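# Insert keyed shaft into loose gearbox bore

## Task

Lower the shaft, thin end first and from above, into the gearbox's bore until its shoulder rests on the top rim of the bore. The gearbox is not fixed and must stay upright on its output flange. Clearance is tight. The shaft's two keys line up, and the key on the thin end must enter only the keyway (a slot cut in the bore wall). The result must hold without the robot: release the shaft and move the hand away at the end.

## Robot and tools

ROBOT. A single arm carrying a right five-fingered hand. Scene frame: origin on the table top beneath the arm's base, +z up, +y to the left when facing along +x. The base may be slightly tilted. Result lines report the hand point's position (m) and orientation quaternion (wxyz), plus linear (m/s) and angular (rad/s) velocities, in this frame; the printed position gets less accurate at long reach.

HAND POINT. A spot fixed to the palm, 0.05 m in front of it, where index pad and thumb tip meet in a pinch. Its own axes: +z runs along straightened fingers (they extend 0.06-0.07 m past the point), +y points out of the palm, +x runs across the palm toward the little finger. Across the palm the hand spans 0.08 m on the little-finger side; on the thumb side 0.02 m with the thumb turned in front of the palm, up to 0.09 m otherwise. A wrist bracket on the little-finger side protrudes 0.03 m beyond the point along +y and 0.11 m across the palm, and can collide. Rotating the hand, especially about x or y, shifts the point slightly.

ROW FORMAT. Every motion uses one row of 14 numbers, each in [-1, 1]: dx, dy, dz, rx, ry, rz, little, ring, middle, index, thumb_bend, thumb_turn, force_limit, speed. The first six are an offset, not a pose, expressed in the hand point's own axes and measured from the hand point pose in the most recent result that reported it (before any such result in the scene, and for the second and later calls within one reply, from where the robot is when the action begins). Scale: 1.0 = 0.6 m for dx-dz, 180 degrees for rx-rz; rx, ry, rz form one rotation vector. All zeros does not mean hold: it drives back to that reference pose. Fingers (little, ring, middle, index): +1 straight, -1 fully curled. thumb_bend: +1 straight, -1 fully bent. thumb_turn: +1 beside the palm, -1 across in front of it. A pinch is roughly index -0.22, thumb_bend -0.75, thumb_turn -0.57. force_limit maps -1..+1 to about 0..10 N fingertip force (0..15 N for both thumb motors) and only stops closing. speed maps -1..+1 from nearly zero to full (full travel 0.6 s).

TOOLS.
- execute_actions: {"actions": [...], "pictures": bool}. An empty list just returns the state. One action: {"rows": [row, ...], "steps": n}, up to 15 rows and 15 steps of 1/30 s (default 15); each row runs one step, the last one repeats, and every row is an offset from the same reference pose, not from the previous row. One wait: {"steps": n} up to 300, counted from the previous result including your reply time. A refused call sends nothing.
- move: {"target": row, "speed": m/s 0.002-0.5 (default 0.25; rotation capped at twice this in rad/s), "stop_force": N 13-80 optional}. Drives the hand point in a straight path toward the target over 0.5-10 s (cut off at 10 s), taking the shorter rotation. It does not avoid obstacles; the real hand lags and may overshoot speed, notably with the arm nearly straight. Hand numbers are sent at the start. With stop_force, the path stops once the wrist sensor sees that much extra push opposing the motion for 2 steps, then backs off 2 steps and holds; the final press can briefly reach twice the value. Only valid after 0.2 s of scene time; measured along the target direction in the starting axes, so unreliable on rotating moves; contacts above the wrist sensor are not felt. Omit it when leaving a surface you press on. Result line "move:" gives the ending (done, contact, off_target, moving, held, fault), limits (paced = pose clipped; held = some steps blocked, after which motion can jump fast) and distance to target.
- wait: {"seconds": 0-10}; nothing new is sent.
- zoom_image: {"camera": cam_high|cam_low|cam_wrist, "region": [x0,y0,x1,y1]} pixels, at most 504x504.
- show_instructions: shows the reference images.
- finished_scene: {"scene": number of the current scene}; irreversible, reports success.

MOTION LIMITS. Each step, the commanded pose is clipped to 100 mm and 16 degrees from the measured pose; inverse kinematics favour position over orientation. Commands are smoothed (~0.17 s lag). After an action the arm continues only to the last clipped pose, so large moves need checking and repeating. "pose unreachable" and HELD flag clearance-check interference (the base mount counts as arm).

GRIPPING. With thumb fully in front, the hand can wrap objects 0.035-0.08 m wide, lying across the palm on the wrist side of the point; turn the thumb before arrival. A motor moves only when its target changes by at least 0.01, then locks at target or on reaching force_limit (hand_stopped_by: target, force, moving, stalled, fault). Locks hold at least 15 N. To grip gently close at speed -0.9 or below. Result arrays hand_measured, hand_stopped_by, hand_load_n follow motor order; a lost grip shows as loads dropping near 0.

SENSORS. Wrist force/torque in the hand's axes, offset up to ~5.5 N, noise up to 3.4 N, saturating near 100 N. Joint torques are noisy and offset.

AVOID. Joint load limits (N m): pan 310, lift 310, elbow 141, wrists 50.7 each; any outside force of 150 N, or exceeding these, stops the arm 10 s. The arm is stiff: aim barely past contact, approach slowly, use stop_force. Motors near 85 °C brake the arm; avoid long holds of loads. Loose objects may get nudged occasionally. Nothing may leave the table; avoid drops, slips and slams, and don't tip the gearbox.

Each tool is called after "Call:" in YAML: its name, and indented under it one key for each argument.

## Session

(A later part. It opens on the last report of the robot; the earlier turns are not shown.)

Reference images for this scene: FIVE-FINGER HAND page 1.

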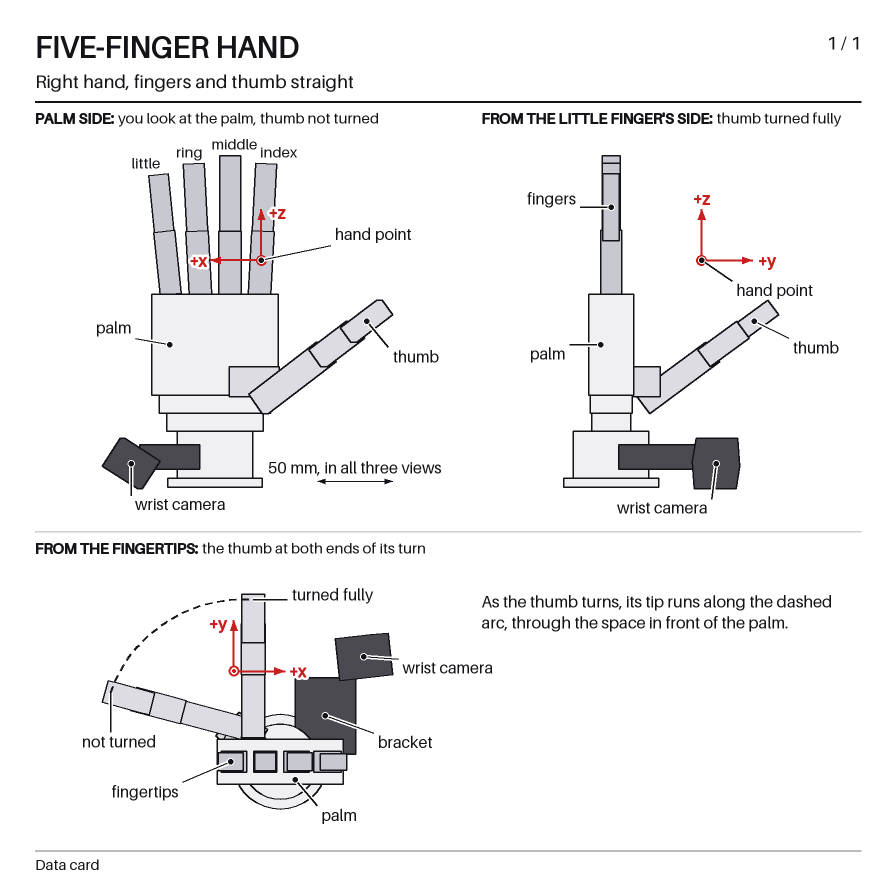

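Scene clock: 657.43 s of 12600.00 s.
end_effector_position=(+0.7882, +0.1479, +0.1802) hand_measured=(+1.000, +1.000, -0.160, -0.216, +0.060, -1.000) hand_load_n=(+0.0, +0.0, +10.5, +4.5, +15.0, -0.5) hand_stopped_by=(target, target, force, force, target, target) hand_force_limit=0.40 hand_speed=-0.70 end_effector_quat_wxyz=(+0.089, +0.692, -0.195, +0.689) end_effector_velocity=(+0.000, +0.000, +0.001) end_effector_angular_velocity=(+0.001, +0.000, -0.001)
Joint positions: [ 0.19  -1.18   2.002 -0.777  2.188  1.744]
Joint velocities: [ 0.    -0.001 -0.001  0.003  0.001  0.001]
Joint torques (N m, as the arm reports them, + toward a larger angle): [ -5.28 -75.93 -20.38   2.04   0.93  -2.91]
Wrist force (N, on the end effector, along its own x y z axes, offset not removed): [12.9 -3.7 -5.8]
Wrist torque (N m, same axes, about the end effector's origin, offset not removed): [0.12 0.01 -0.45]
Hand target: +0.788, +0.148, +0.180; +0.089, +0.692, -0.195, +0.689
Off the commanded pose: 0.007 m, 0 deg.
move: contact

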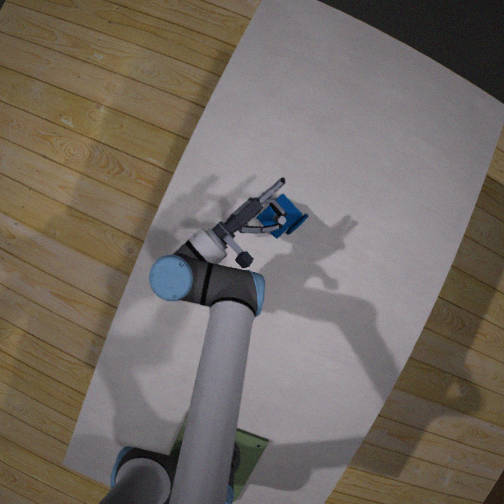

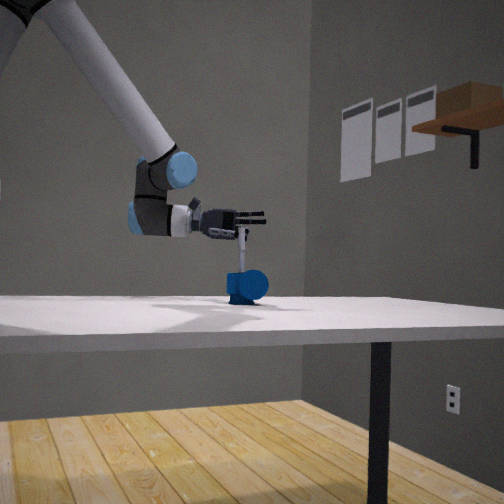

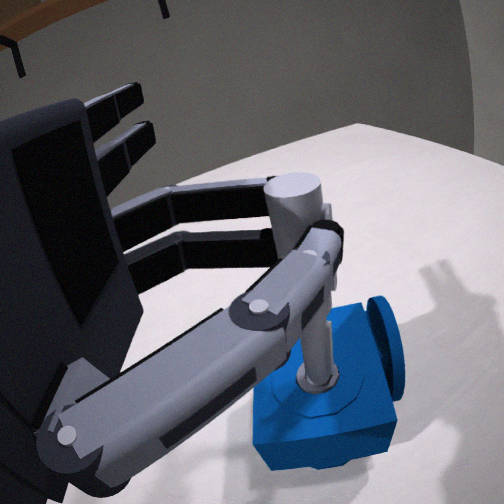

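Call:
move:
  target: [0.002,0.0003,-0.0015,0,0,0,1,1,-0.68,-0.62,0.05,-1,0.4,-0.7]
  speed: 0.003

Call:
zoom_image:
  camera: "cam_wrist"
  region: [280,320,370,410]

Scene clock: 661.40 s of 12600.00 s.
end_effector_position=(+0.7873, +0.1479, +0.1813) hand_measured=(+1.000, +1.000, -0.160, -0.216, +0.060, -1.000) hand_load_n=(+0.0, +0.0, +9.5, +5.0, +15.0, +1.5) hand_stopped_by=(target, target, force, force, target, target) hand_force_limit=0.40 hand_speed=-0.70 end_effector_quat_wxyz=(+0.089, +0.692, -0.195, +0.689) end_effector_velocity=(-0.001, +0.000, +0.001) end_effector_angular_velocity=(-0.001, +0.001, -0.001)
Joint positions: [ 0.19  -1.182  2.003 -0.776  2.188  1.744]
Joint velocities: [ 0.001 -0.001  0.001  0.001  0.001 -0.001]
Joint torques (N m, as the arm reports them, + toward a larger angle): [ 15.71 -83.01 -21.82   0.43   3.45  -0.99]
Wrist force (N, on the end effector, along its own x y z axes, offset not removed): [-5.2 -3.3 -0.9]
Wrist torque (N m, same axes, about the end effector's origin, offset not removed): [-0.49 0.33 -0.28]
Hand target: +0.787, +0.148, +0.181; +0.089, +0.692, -0.195, +0.689
Off the commanded pose: 0.000 m, 0 deg.
After step 90, 0.27 s passed at rest.
move: done

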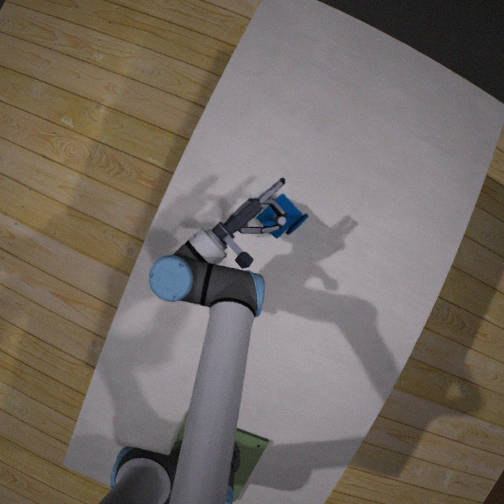

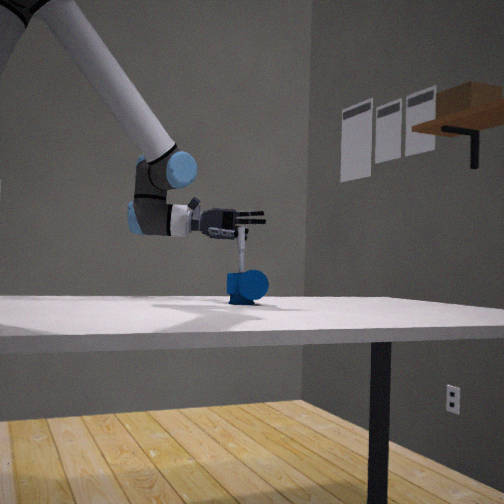

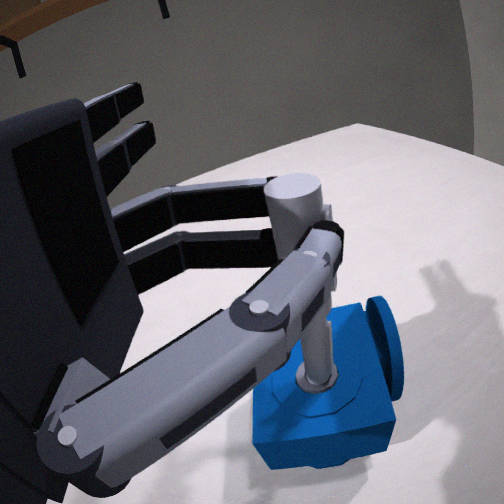

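Region (280, 320, 370, 410) of cam_wrist's 504x504 image, scaled by 5.600, with more detail than that image has.

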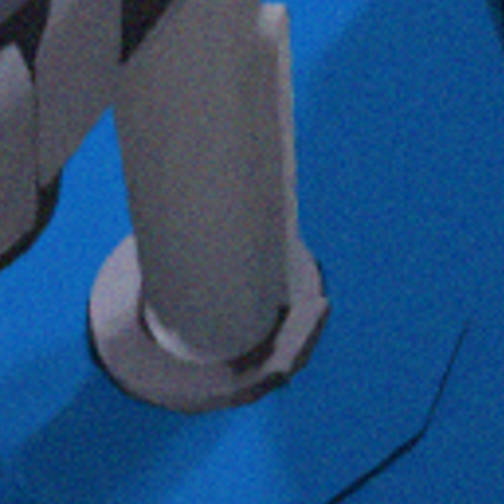

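Call:
move:
  target: [0,0.0003,-0.0009,0,0,0,1,1,-0.68,-0.62,0.05,-1,0.4,-0.7]
  speed: 0.003

Call:
move:
  target: [-0.013,0.0019,0.0004,0,0,0,1,1,-0.68,-0.62,0.05,-1,0.4,-0.7]
  speed: 0.003
  stop_force: 13

Call:
zoom_image:
  camera: "cam_wrist"
  region: [280,320,370,410]

Scene clock: 666.77 s of 12600.00 s.
end_effector_position=(+0.7868, +0.1479, +0.1813) hand_measured=(+1.000, +1.000, -0.160, -0.216, +0.060, -1.000) hand_load_n=(+0.0, +0.0, +9.5, +5.0, +15.0, +1.5) hand_stopped_by=(target, target, force, force, target, target) hand_force_limit=0.40 hand_speed=-0.70 end_effector_quat_wxyz=(+0.089, +0.692, -0.195, +0.689) end_effector_velocity=(+0.000, -0.000, +0.000) end_effector_angular_velocity=(+0.001, -0.001, -0.001)
Joint positions: [ 0.191 -1.183  2.004 -0.776  2.188  1.744]
Joint velocities: [-0.001 -0.    -0.001 -0.     0.     0.001]
Joint torques (N m, as the arm reports them, + toward a larger angle): [ 13.34 -85.57 -22.16  -4.21   3.67   3.44]
Wrist force (N, on the end effector, along its own x y z axes, offset not removed): [-5.3 0.5 1.9]
Wrist torque (N m, same axes, about the end effector's origin, offset not removed): [0.11 0.70 -0.37]
Hand target: +0.787, +0.148, +0.181; +0.089, +0.692, -0.195, +0.689
Off the commanded pose: 0.000 m, 0 deg.
After step 90, 1.67 s passed at rest.
move: done

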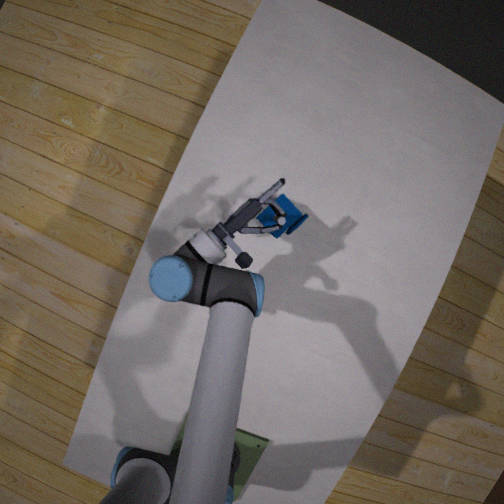

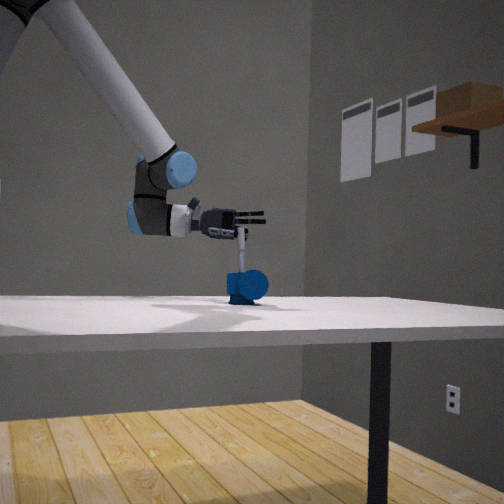

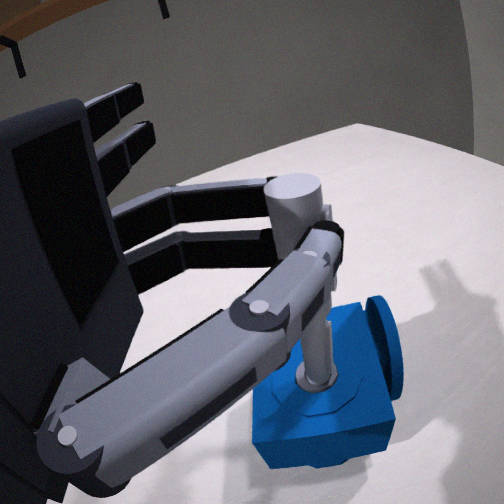

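Scene clock: 667.63 s of 12600.00 s.
end_effector_position=(+0.7868, +0.1480, +0.1799) hand_measured=(+1.000, +1.000, -0.160, -0.216, +0.060, -1.000) hand_load_n=(+0.0, +0.0, +10.5, +5.0, +14.5, -2.5) hand_stopped_by=(target, target, force, force, target, target) hand_force_limit=0.40 hand_speed=-0.70 end_effector_quat_wxyz=(+0.089, +0.692, -0.195, +0.689) end_effector_velocity=(-0.000, -0.000, +0.001) end_effector_angular_velocity=(+0.000, -0.001, +0.001)
Joint positions: [ 0.191 -1.181  2.005 -0.779  2.188  1.744]
Joint velocities: [-0.    -0.002  0.     0.001 -0.001 -0.   ]
Joint torques (N m, as the arm reports them, + toward a larger angle): [ 16.4  -70.61 -21.34   2.81   3.77   3.57]
Wrist force (N, on the end effector, along its own x y z axes, offset not removed): [13.8 -2.1 -9.0]
Wrist torque (N m, same axes, about the end effector's origin, offset not removed): [0.72 -0.01 -0.33]
Hand target: +0.787, +0.148, +0.180; +0.089, +0.692, -0.195, +0.689
Off the commanded pose: 0.006 m, 0 deg.
move: contact

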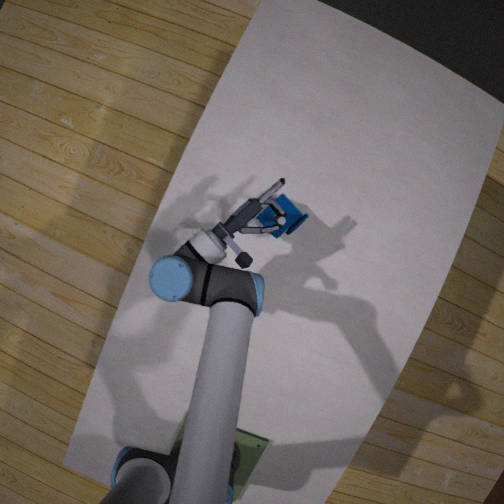

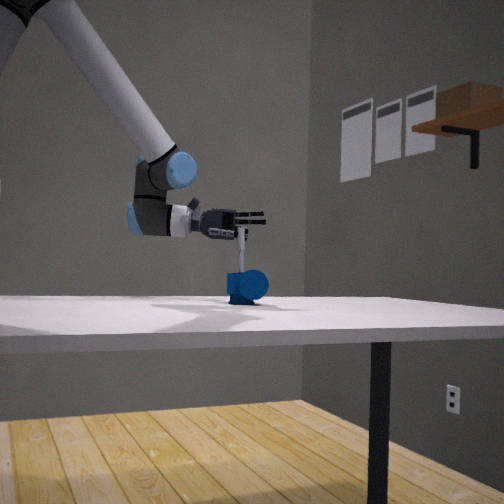

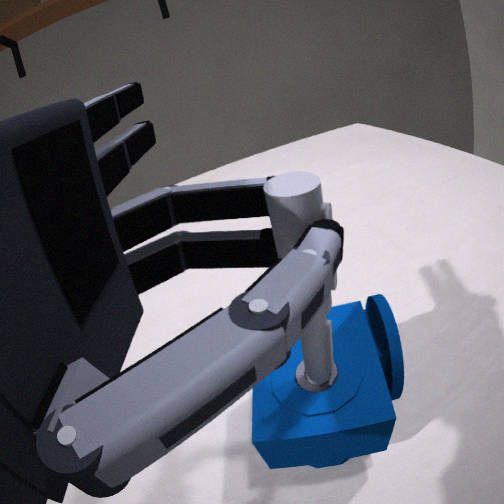

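Region (280, 320, 370, 410) of cam_wrist's 504x504 image, scaled by 5.600, with more detail than that image has.

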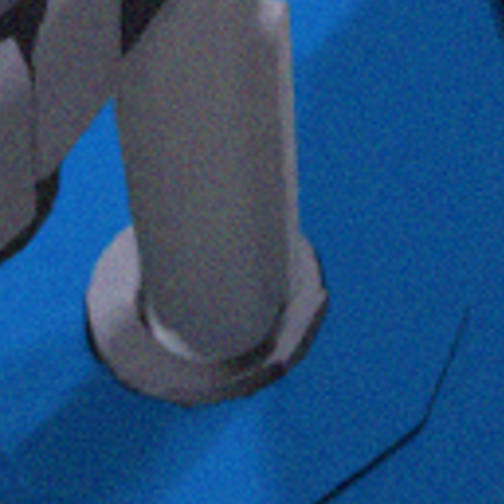

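Call:
move:
  target: [0.001,0.0001,-0.0008,0,0,0,1,1,-0.68,-0.62,0.05,-1,0.4,-0.7]
  speed: 0.003

Call:
move:
  target: [-0.012,0.0017,0.0004,0,0,0,1,1,-0.68,-0.62,0.05,-1,0.4,-0.7]
  speed: 0.003
  stop_force: 13

Call:
zoom_image:
  camera: "cam_wrist"
  region: [280,320,370,410]

Scene clock: 673.70 s of 12600.00 s.
end_effector_position=(+0.7864, +0.1480, +0.1805) hand_measured=(+1.000, +1.000, -0.160, -0.216, +0.060, -1.000) hand_load_n=(+0.0, +0.0, +9.5, +5.5, +15.0, +0.5) hand_stopped_by=(target, target, force, force, target, target) hand_force_limit=0.40 hand_speed=-0.70 end_effector_quat_wxyz=(+0.089, +0.692, -0.195, +0.689) end_effector_velocity=(-0.001, +0.000, +0.000) end_effector_angular_velocity=(-0.001, +0.001, +0.000)
Joint positions: [ 0.191 -1.182  2.005 -0.778  2.189  1.744]
Joint velocities: [ 0.    -0.001  0.001  0.001  0.    -0.001]
Joint torques (N m, as the arm reports them, + toward a larger angle): [ 15.19 -82.29 -22.48   0.45   3.82   3.79]
Wrist force (N, on the end effector, along its own x y z axes, offset not removed): [-6.7 -2.7 2.6]
Wrist torque (N m, same axes, about the end effector's origin, offset not removed): [-0.66 0.70 -0.40]
Hand target: +0.786, +0.148, +0.180; +0.089, +0.692, -0.195, +0.689
Off the commanded pose: 0.000 m, 0 deg.
After step 90, 2.37 s passed at rest.
move: done

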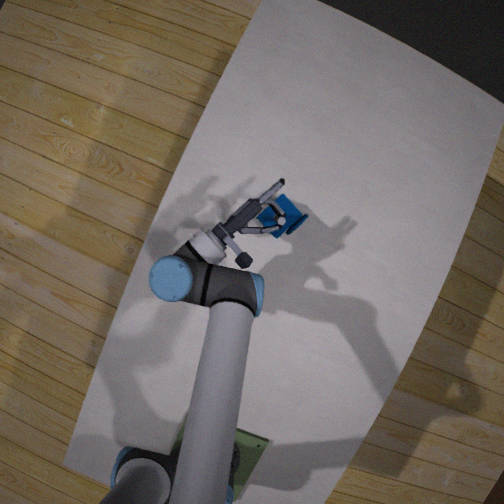

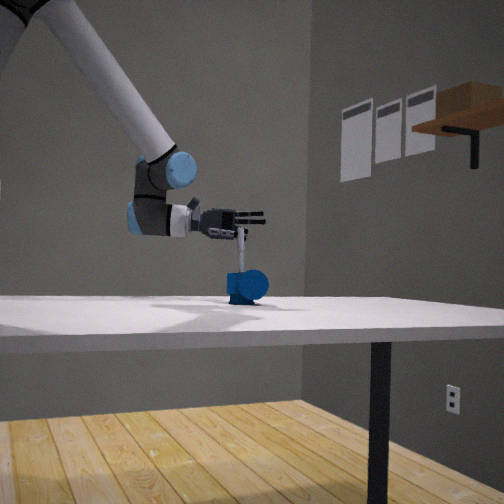

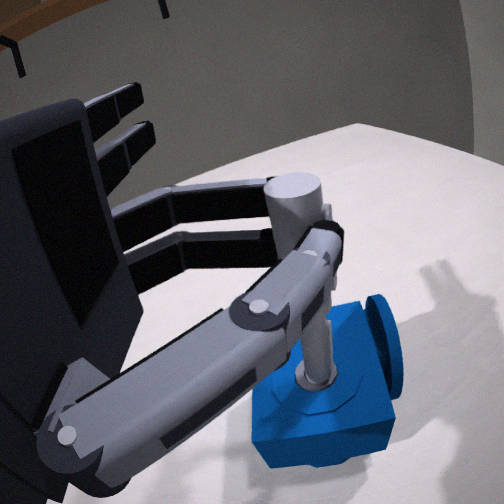

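Scene clock: 674.40 s of 12600.00 s.
end_effector_position=(+0.7864, +0.1480, +0.1795) hand_measured=(+1.000, +1.000, -0.160, -0.216, +0.060, -1.000) hand_load_n=(+0.0, +0.0, +10.0, +5.0, +14.5, -3.5) hand_stopped_by=(target, target, force, force, target, target) hand_force_limit=0.40 hand_speed=-0.70 end_effector_quat_wxyz=(+0.089, +0.692, -0.195, +0.689) end_effector_velocity=(-0.000, -0.000, +0.001) end_effector_angular_velocity=(-0.001, +0.001, -0.000)
Joint positions: [ 0.191 -1.181  2.006 -0.78   2.189  1.744]
Joint velocities: [ 0.    -0.001 -0.     0.002  0.001 -0.001]
Joint torques (N m, as the arm reports them, + toward a larger angle): [ 15.53 -71.27 -18.99   2.8    3.82   3.49]
Wrist force (N, on the end effector, along its own x y z axes, offset not removed): [16.2 2.0 -2.5]
Wrist torque (N m, same axes, about the end effector's origin, offset not removed): [1.02 0.01 -0.15]
Hand target: +0.786, +0.148, +0.180; +0.089, +0.692, -0.195, +0.690
Off the commanded pose: 0.006 m, 0 deg.
move: contact

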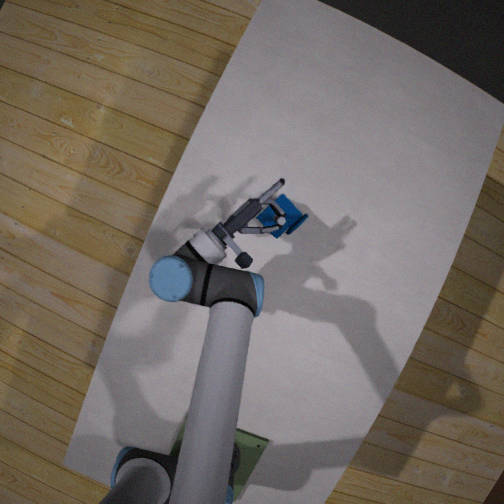

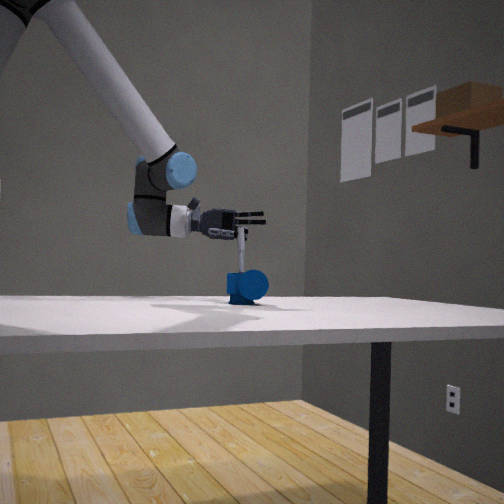

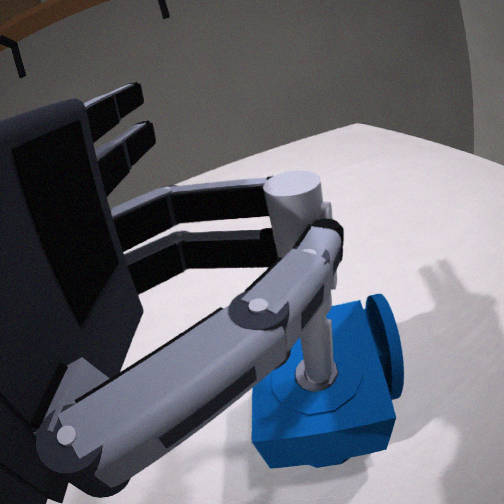

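Region (280, 320, 370, 410) of cam_wrist's 504x504 image, scaled by 5.600, with more detail than that image has.

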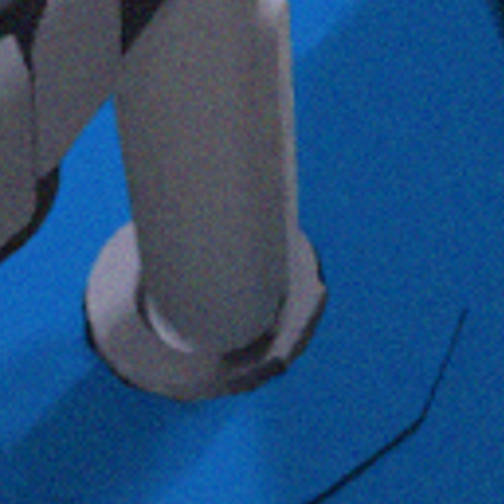

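Call:
move:
  target: [0.001,0.0001,-0.0009,0,0,0,1,1,-0.68,-0.62,0.05,-1,0.4,-0.7]
  speed: 0.003

Call:
move:
  target: [-0.012,0.0017,0.0004,0,0,0,1,1,-0.68,-0.62,0.05,-1,0.4,-0.7]
  speed: 0.003
  stop_force: 13

Call:
zoom_image:
  camera: "cam_wrist"
  region: [280,320,370,410]

Scene clock: 689.27 s of 12600.00 s.
end_effector_position=(+0.7859, +0.1481, +0.1801) hand_measured=(+1.000, +1.000, -0.160, -0.216, +0.060, -1.000) hand_load_n=(+0.0, +0.0, +9.5, +5.5, +15.0, -1.0) hand_stopped_by=(target, target, force, force, target, target) hand_force_limit=0.40 hand_speed=-0.70 end_effector_quat_wxyz=(+0.089, +0.692, -0.195, +0.689) end_effector_velocity=(+0.000, +0.000, +0.000) end_effector_angular_velocity=(-0.000, -0.000, -0.000)
Joint positions: [ 0.191 -1.182  2.006 -0.78   2.189  1.744]
Joint velocities: [ 0.001  0.001 -0.001  0.     0.001 -0.   ]
Joint torques (N m, as the arm reports them, + toward a larger angle): [ 11.99 -84.61 -19.93   1.11   3.67   3.24]
Wrist force (N, on the end effector, along its own x y z axes, offset not removed): [-3.0 2.9 -0.7]
Wrist torque (N m, same axes, about the end effector's origin, offset not removed): [0.59 0.43 -0.26]
Hand target: +0.786, +0.148, +0.180; +0.089, +0.692, -0.195, +0.689
Off the commanded pose: 0.000 m, 0 deg.
After step 90, 11.17 s passed at rest.
move: done

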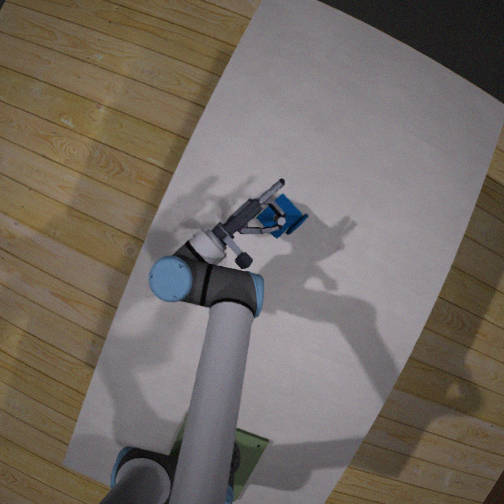

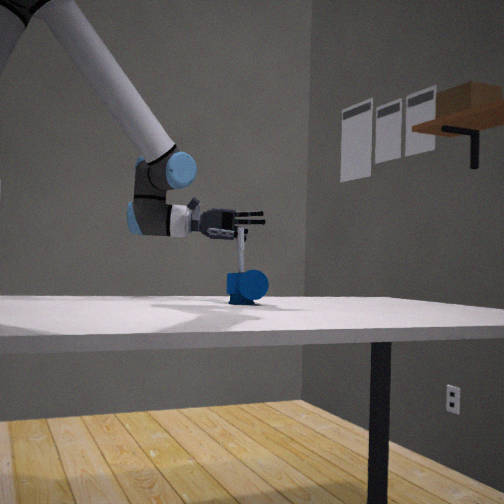

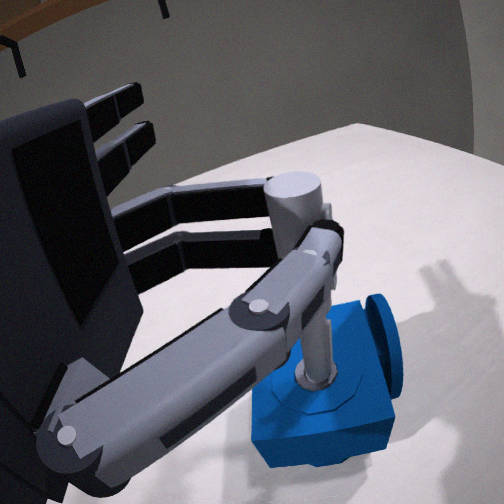

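Scene clock: 689.90 s of 12600.00 s.
end_effector_position=(+0.7860, +0.1481, +0.1794) hand_measured=(+1.000, +1.000, -0.160, -0.216, +0.060, -1.000) hand_load_n=(+0.0, +0.0, +10.0, +5.5, +15.0, -4.0) hand_stopped_by=(target, target, force, force, target, target) hand_force_limit=0.40 hand_speed=-0.70 end_effector_quat_wxyz=(+0.089, +0.692, -0.195, +0.690) end_effector_velocity=(-0.000, -0.000, +0.000) end_effector_angular_velocity=(+0.001, +0.001, -0.001)
Joint positions: [ 0.191 -1.181  2.007 -0.781  2.189  1.744]
Joint velocities: [-0.    -0.001 -0.     0.002  0.     0.002]
Joint torques (N m, as the arm reports them, + toward a larger angle): [ 15.96 -72.98 -16.4    3.22   3.23   3.97]
Wrist force (N, on the end effector, along its own x y z axes, offset not removed): [21.1 -1.4 -1.0]
Wrist torque (N m, same axes, about the end effector's origin, offset not removed): [0.45 -0.78 -0.01]
Hand target: +0.786, +0.148, +0.180; +0.089, +0.692, -0.195, +0.690
Off the commanded pose: 0.007 m, 0 deg.
move: contact

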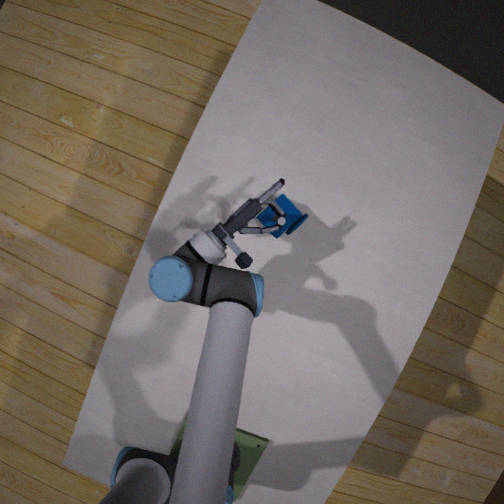

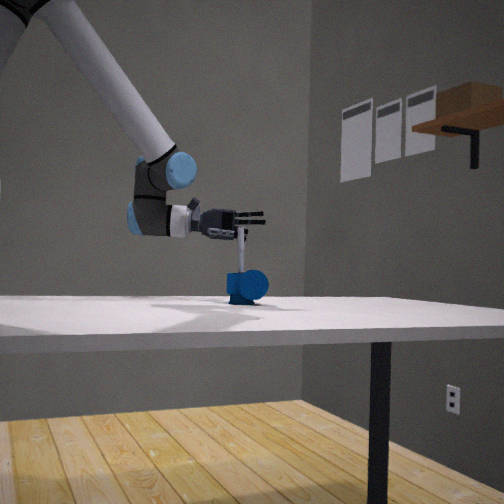

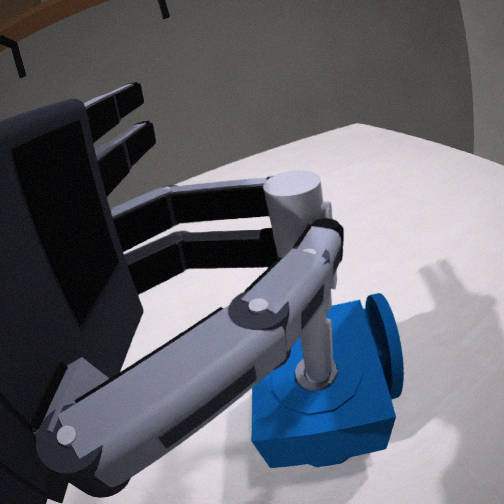

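Region (280, 320, 370, 410) of cam_wrist's 504x504 image, scaled by 5.600, with more detail than that image has.

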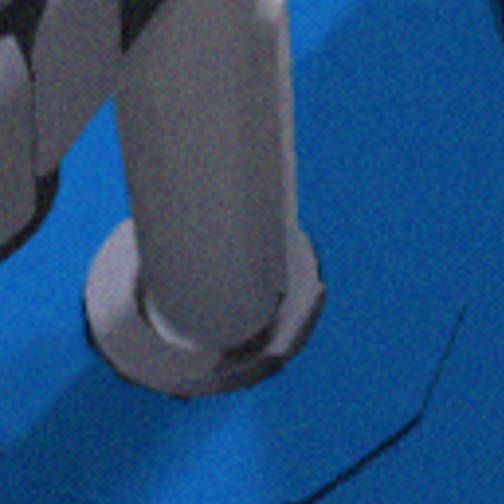

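Call:
zoom_image:
  camera: "cam_low"
  region: [215,220,275,280]

Call:
zoom_image:
  camera: "cam_wrist"
  region: [295,345,345,395]

Region (215, 220, 275, 280) of cam_low's 504x504 image, scaled by 8.400, with more detail than that image has.

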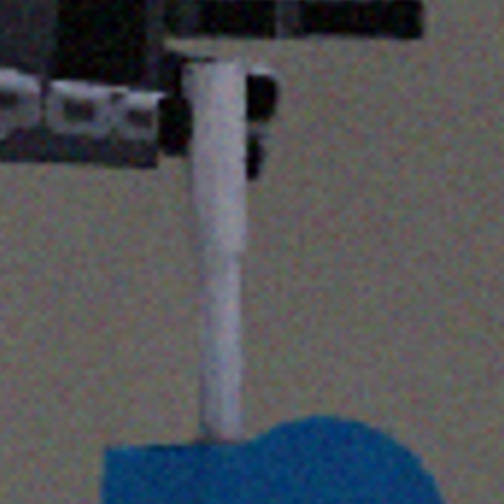

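Region (295, 345, 345, 395) of cam_wrist's 504x504 image, scaled by 10.080, with more detail than that image has.

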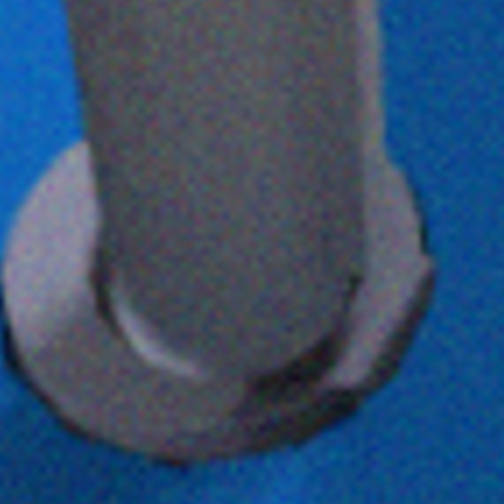

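Call:
move:
  target: [0.005,-0.0007,-0.0002,0,0,0,1,1,-0.68,-0.62,0.05,-1,0.4,-0.7]
  speed: 0.005

Call:
zoom_image:
  camera: "cam_wrist"
  region: [280,320,370,410]

Scene clock: 714.63 s of 12600.00 s.
end_effector_position=(+0.7860, +0.1481, +0.1823) hand_measured=(+1.000, +1.000, -0.160, -0.216, +0.060, -1.000) hand_load_n=(+0.0, +0.0, +9.0, +6.0, +15.0, -1.5) hand_stopped_by=(target, target, force, force, target, target) hand_force_limit=0.40 hand_speed=-0.70 end_effector_quat_wxyz=(+0.089, +0.692, -0.195, +0.690) end_effector_velocity=(-0.000, -0.000, +0.002) end_effector_angular_velocity=(+0.000, -0.001, -0.001)
Joint positions: [ 0.191 -1.185  2.005 -0.776  2.189  1.744]
Joint velocities: [-0.    -0.003 -0.001  0.003  0.     0.   ]
Joint torques (N m, as the arm reports them, + toward a larger angle): [  0.46 -84.01 -43.69   0.53  -1.19   2.7 ]
Wrist force (N, on the end effector, along its own x y z axes, offset not removed): [-2.0 -3.3 -4.6]
Wrist torque (N m, same axes, about the end effector's origin, offset not removed): [-0.01 0.19 -0.15]
Hand target: +0.786, +0.148, +0.182; +0.089, +0.692, -0.195, +0.690
Off the commanded pose: 0.000 m, 0 deg.
After step 90, 20.97 s passed at rest.
move: done

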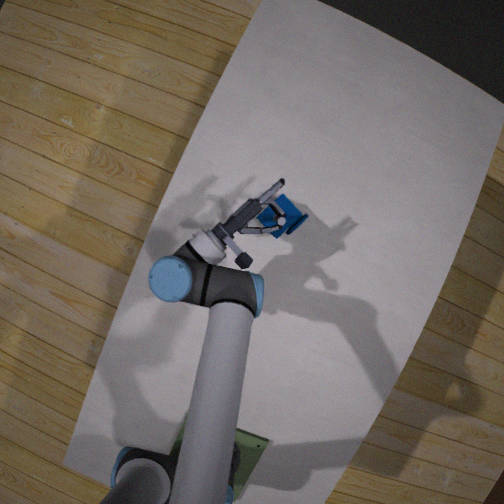

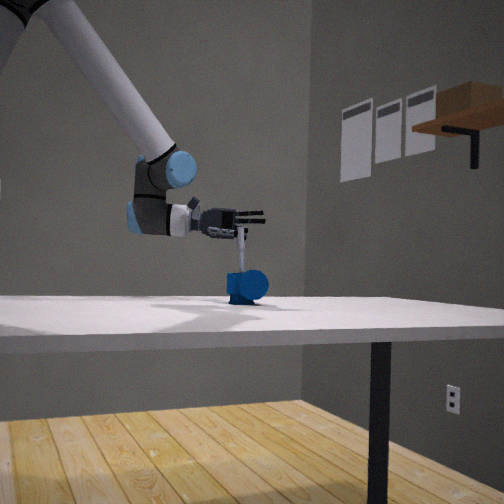

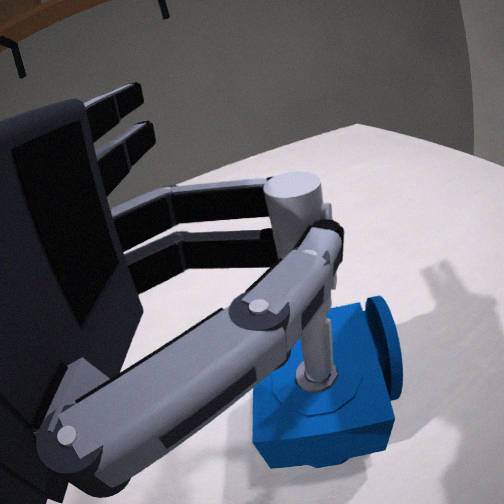

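Region (280, 320, 370, 410) of cam_wrist's 504x504 image, scaled by 5.600, with more detail than that image has.

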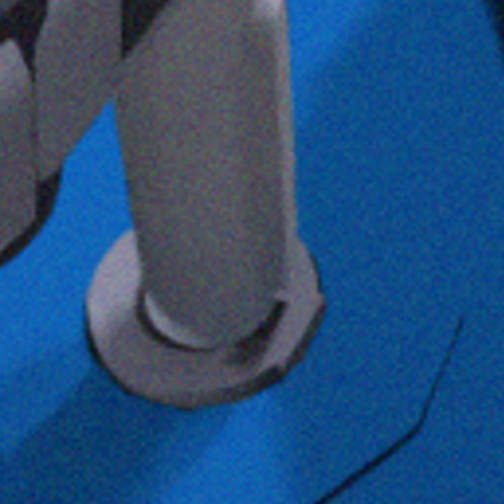

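Call:
move:
  target: [0,0,0,0,-0.006,0,1,1,-0.68,-0.62,0.05,-1,0.4,-0.7]
  speed: 0.005

Call:
zoom_image:
  camera: "cam_wrist"
  region: [280,320,370,410]

Call:
zoom_image:
  camera: "cam_low"
  region: [210,210,280,280]

Scene clock: 727.00 s of 12600.00 s.
end_effector_position=(+0.7860, +0.1481, +0.1823) hand_measured=(+1.000, +1.000, -0.160, -0.216, +0.060, -1.000) hand_load_n=(+0.0, +0.0, +9.0, +6.0, +15.0, -1.5) hand_stopped_by=(target, target, force, force, target, target) hand_force_limit=0.40 hand_speed=-0.70 end_effector_quat_wxyz=(+0.087, +0.698, -0.195, +0.683) end_effector_velocity=(-0.000, +0.001, +0.000) end_effector_angular_velocity=(+0.002, +0.002, +0.002)
Joint positions: [ 0.189 -1.188  1.998 -0.744  2.184  1.757]
Joint velocities: [ 0.    -0.001 -0.     0.004 -0.001  0.003]
Joint torques (N m, as the arm reports them, + toward a larger angle): [-19.1  -86.69 -42.85   0.51  -2.79   3.29]
Wrist force (N, on the end effector, along its own x y z axes, offset not removed): [-1.3 7.6 -5.0]
Wrist torque (N m, same axes, about the end effector's origin, offset not removed): [1.45 -0.19 0.02]
Hand target: +0.786, +0.148, +0.182; +0.087, +0.698, -0.195, +0.683
Off the commanded pose: 0.000 m, 0 deg.
After step 90, 7.27 s passed at rest.
move: done

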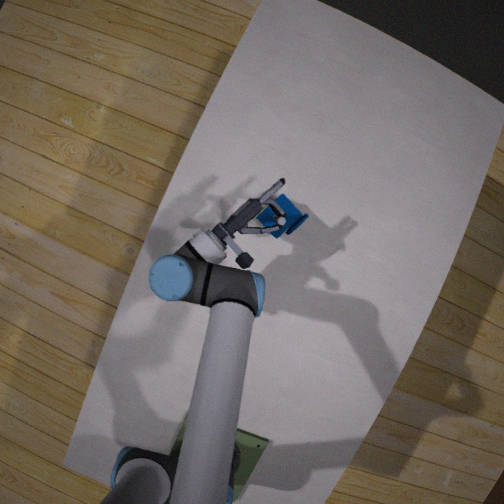

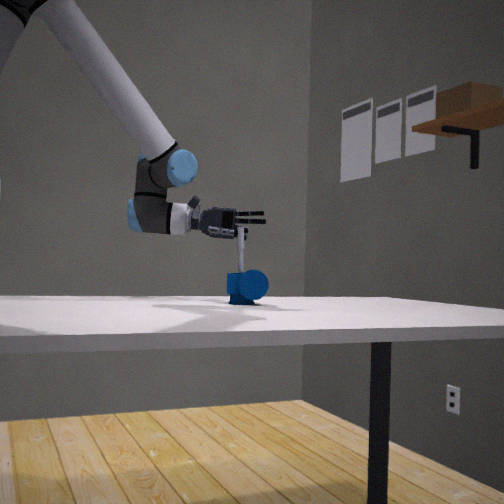

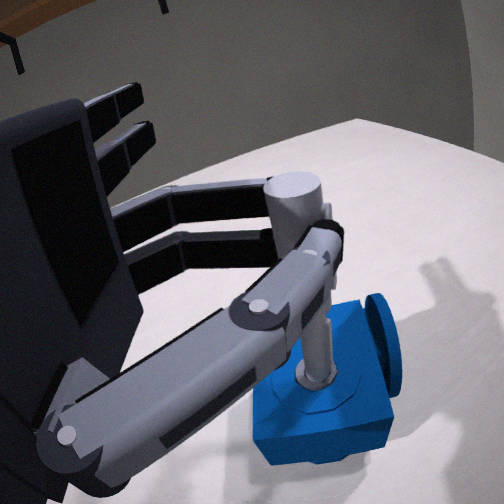

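Region (280, 320, 370, 410) of cam_wrist's 504x504 image, scaled by 5.600, with more detail than that image has.

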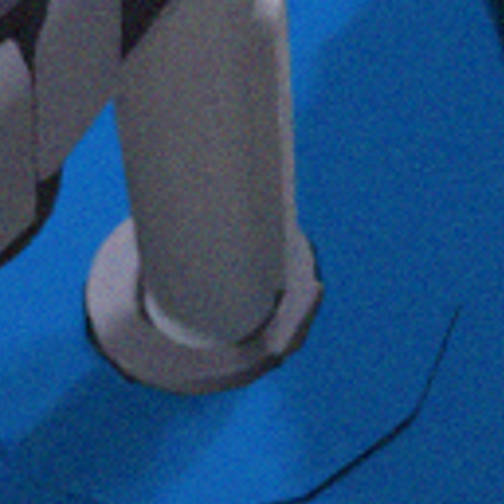

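Region (210, 210, 280, 280) of cam_low's 504x504 image, scaled by 7.200, with more detail than that image has.

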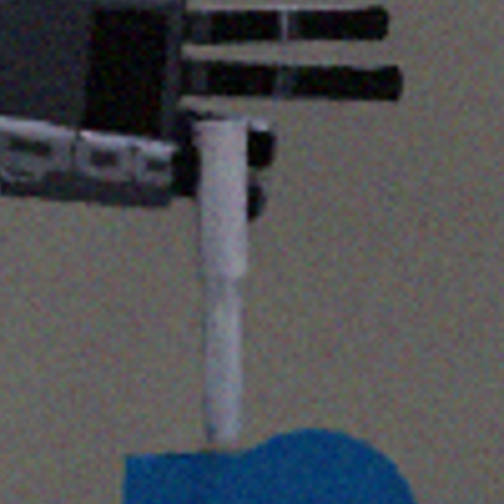

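Call:
move:
  target: [-0.015,0.0021,0.0005,0,0,0,1,1,-0.68,-0.62,0.05,-1,0.4,-0.7]
  speed: 0.003
  stop_force: 13

Call:
zoom_image:
  camera: "cam_wrist"
  region: [280,320,370,410]

Scene clock: 732.30 s of 12600.00 s.
end_effector_position=(+0.7860, +0.1481, +0.1793) hand_measured=(+1.000, +1.000, -0.160, -0.216, +0.060, -1.000) hand_load_n=(+0.0, +0.0, +9.5, +6.0, +15.0, -4.0) hand_stopped_by=(target, target, force, force, target, target) hand_force_limit=0.40 hand_speed=-0.70 end_effector_quat_wxyz=(+0.087, +0.698, -0.196, +0.683) end_effector_velocity=(-0.000, -0.000, +0.001) end_effector_angular_velocity=(-0.001, +0.001, -0.000)
Joint positions: [ 0.189 -1.184  1.999 -0.749  2.184  1.758]
Joint velocities: [-0.    -0.002 -0.001  0.003 -0.    -0.001]
Joint torques (N m, as the arm reports them, + toward a larger angle): [  7.95 -67.47 -18.2    3.38   3.12  -0.09]
Wrist force (N, on the end effector, along its own x y z axes, offset not removed): [17.5 -7.1 -3.2]
Wrist torque (N m, same axes, about the end effector's origin, offset not removed): [-0.41 0.12 -0.41]
Hand target: +0.786, +0.148, +0.180; +0.087, +0.698, -0.196, +0.683
Off the commanded pose: 0.006 m, 0 deg.
After step 90, 0.93 s passed at rest.
move: contact

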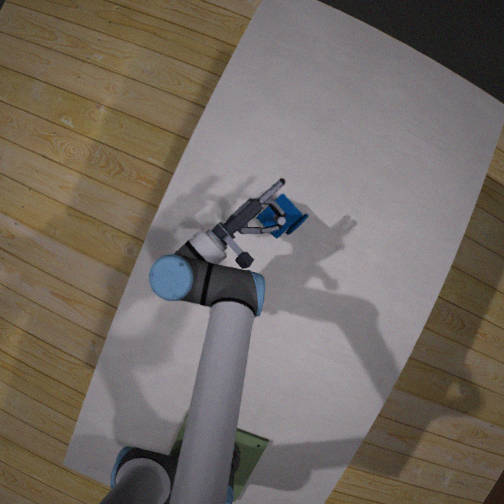

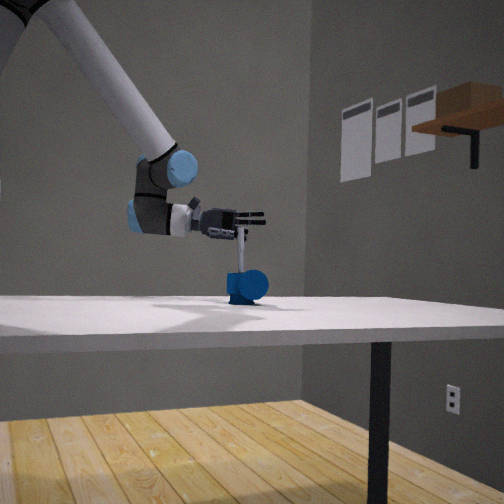

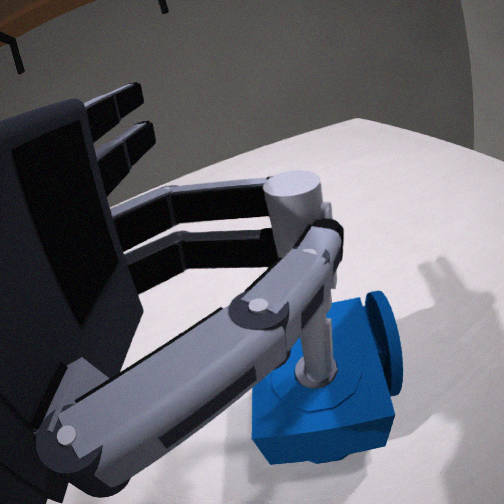

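Region (280, 320, 370, 410) of cam_wrist's 504x504 image, scaled by 5.600, with more detail than that image has.

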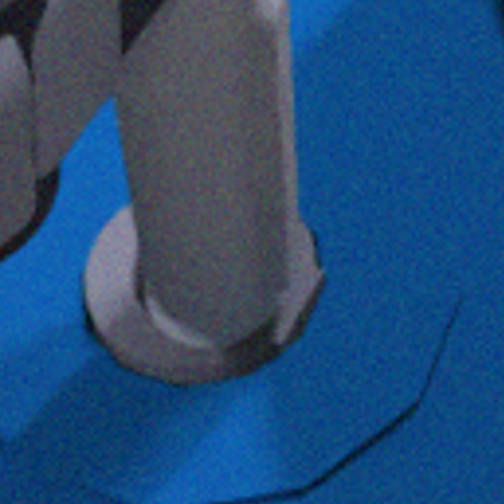

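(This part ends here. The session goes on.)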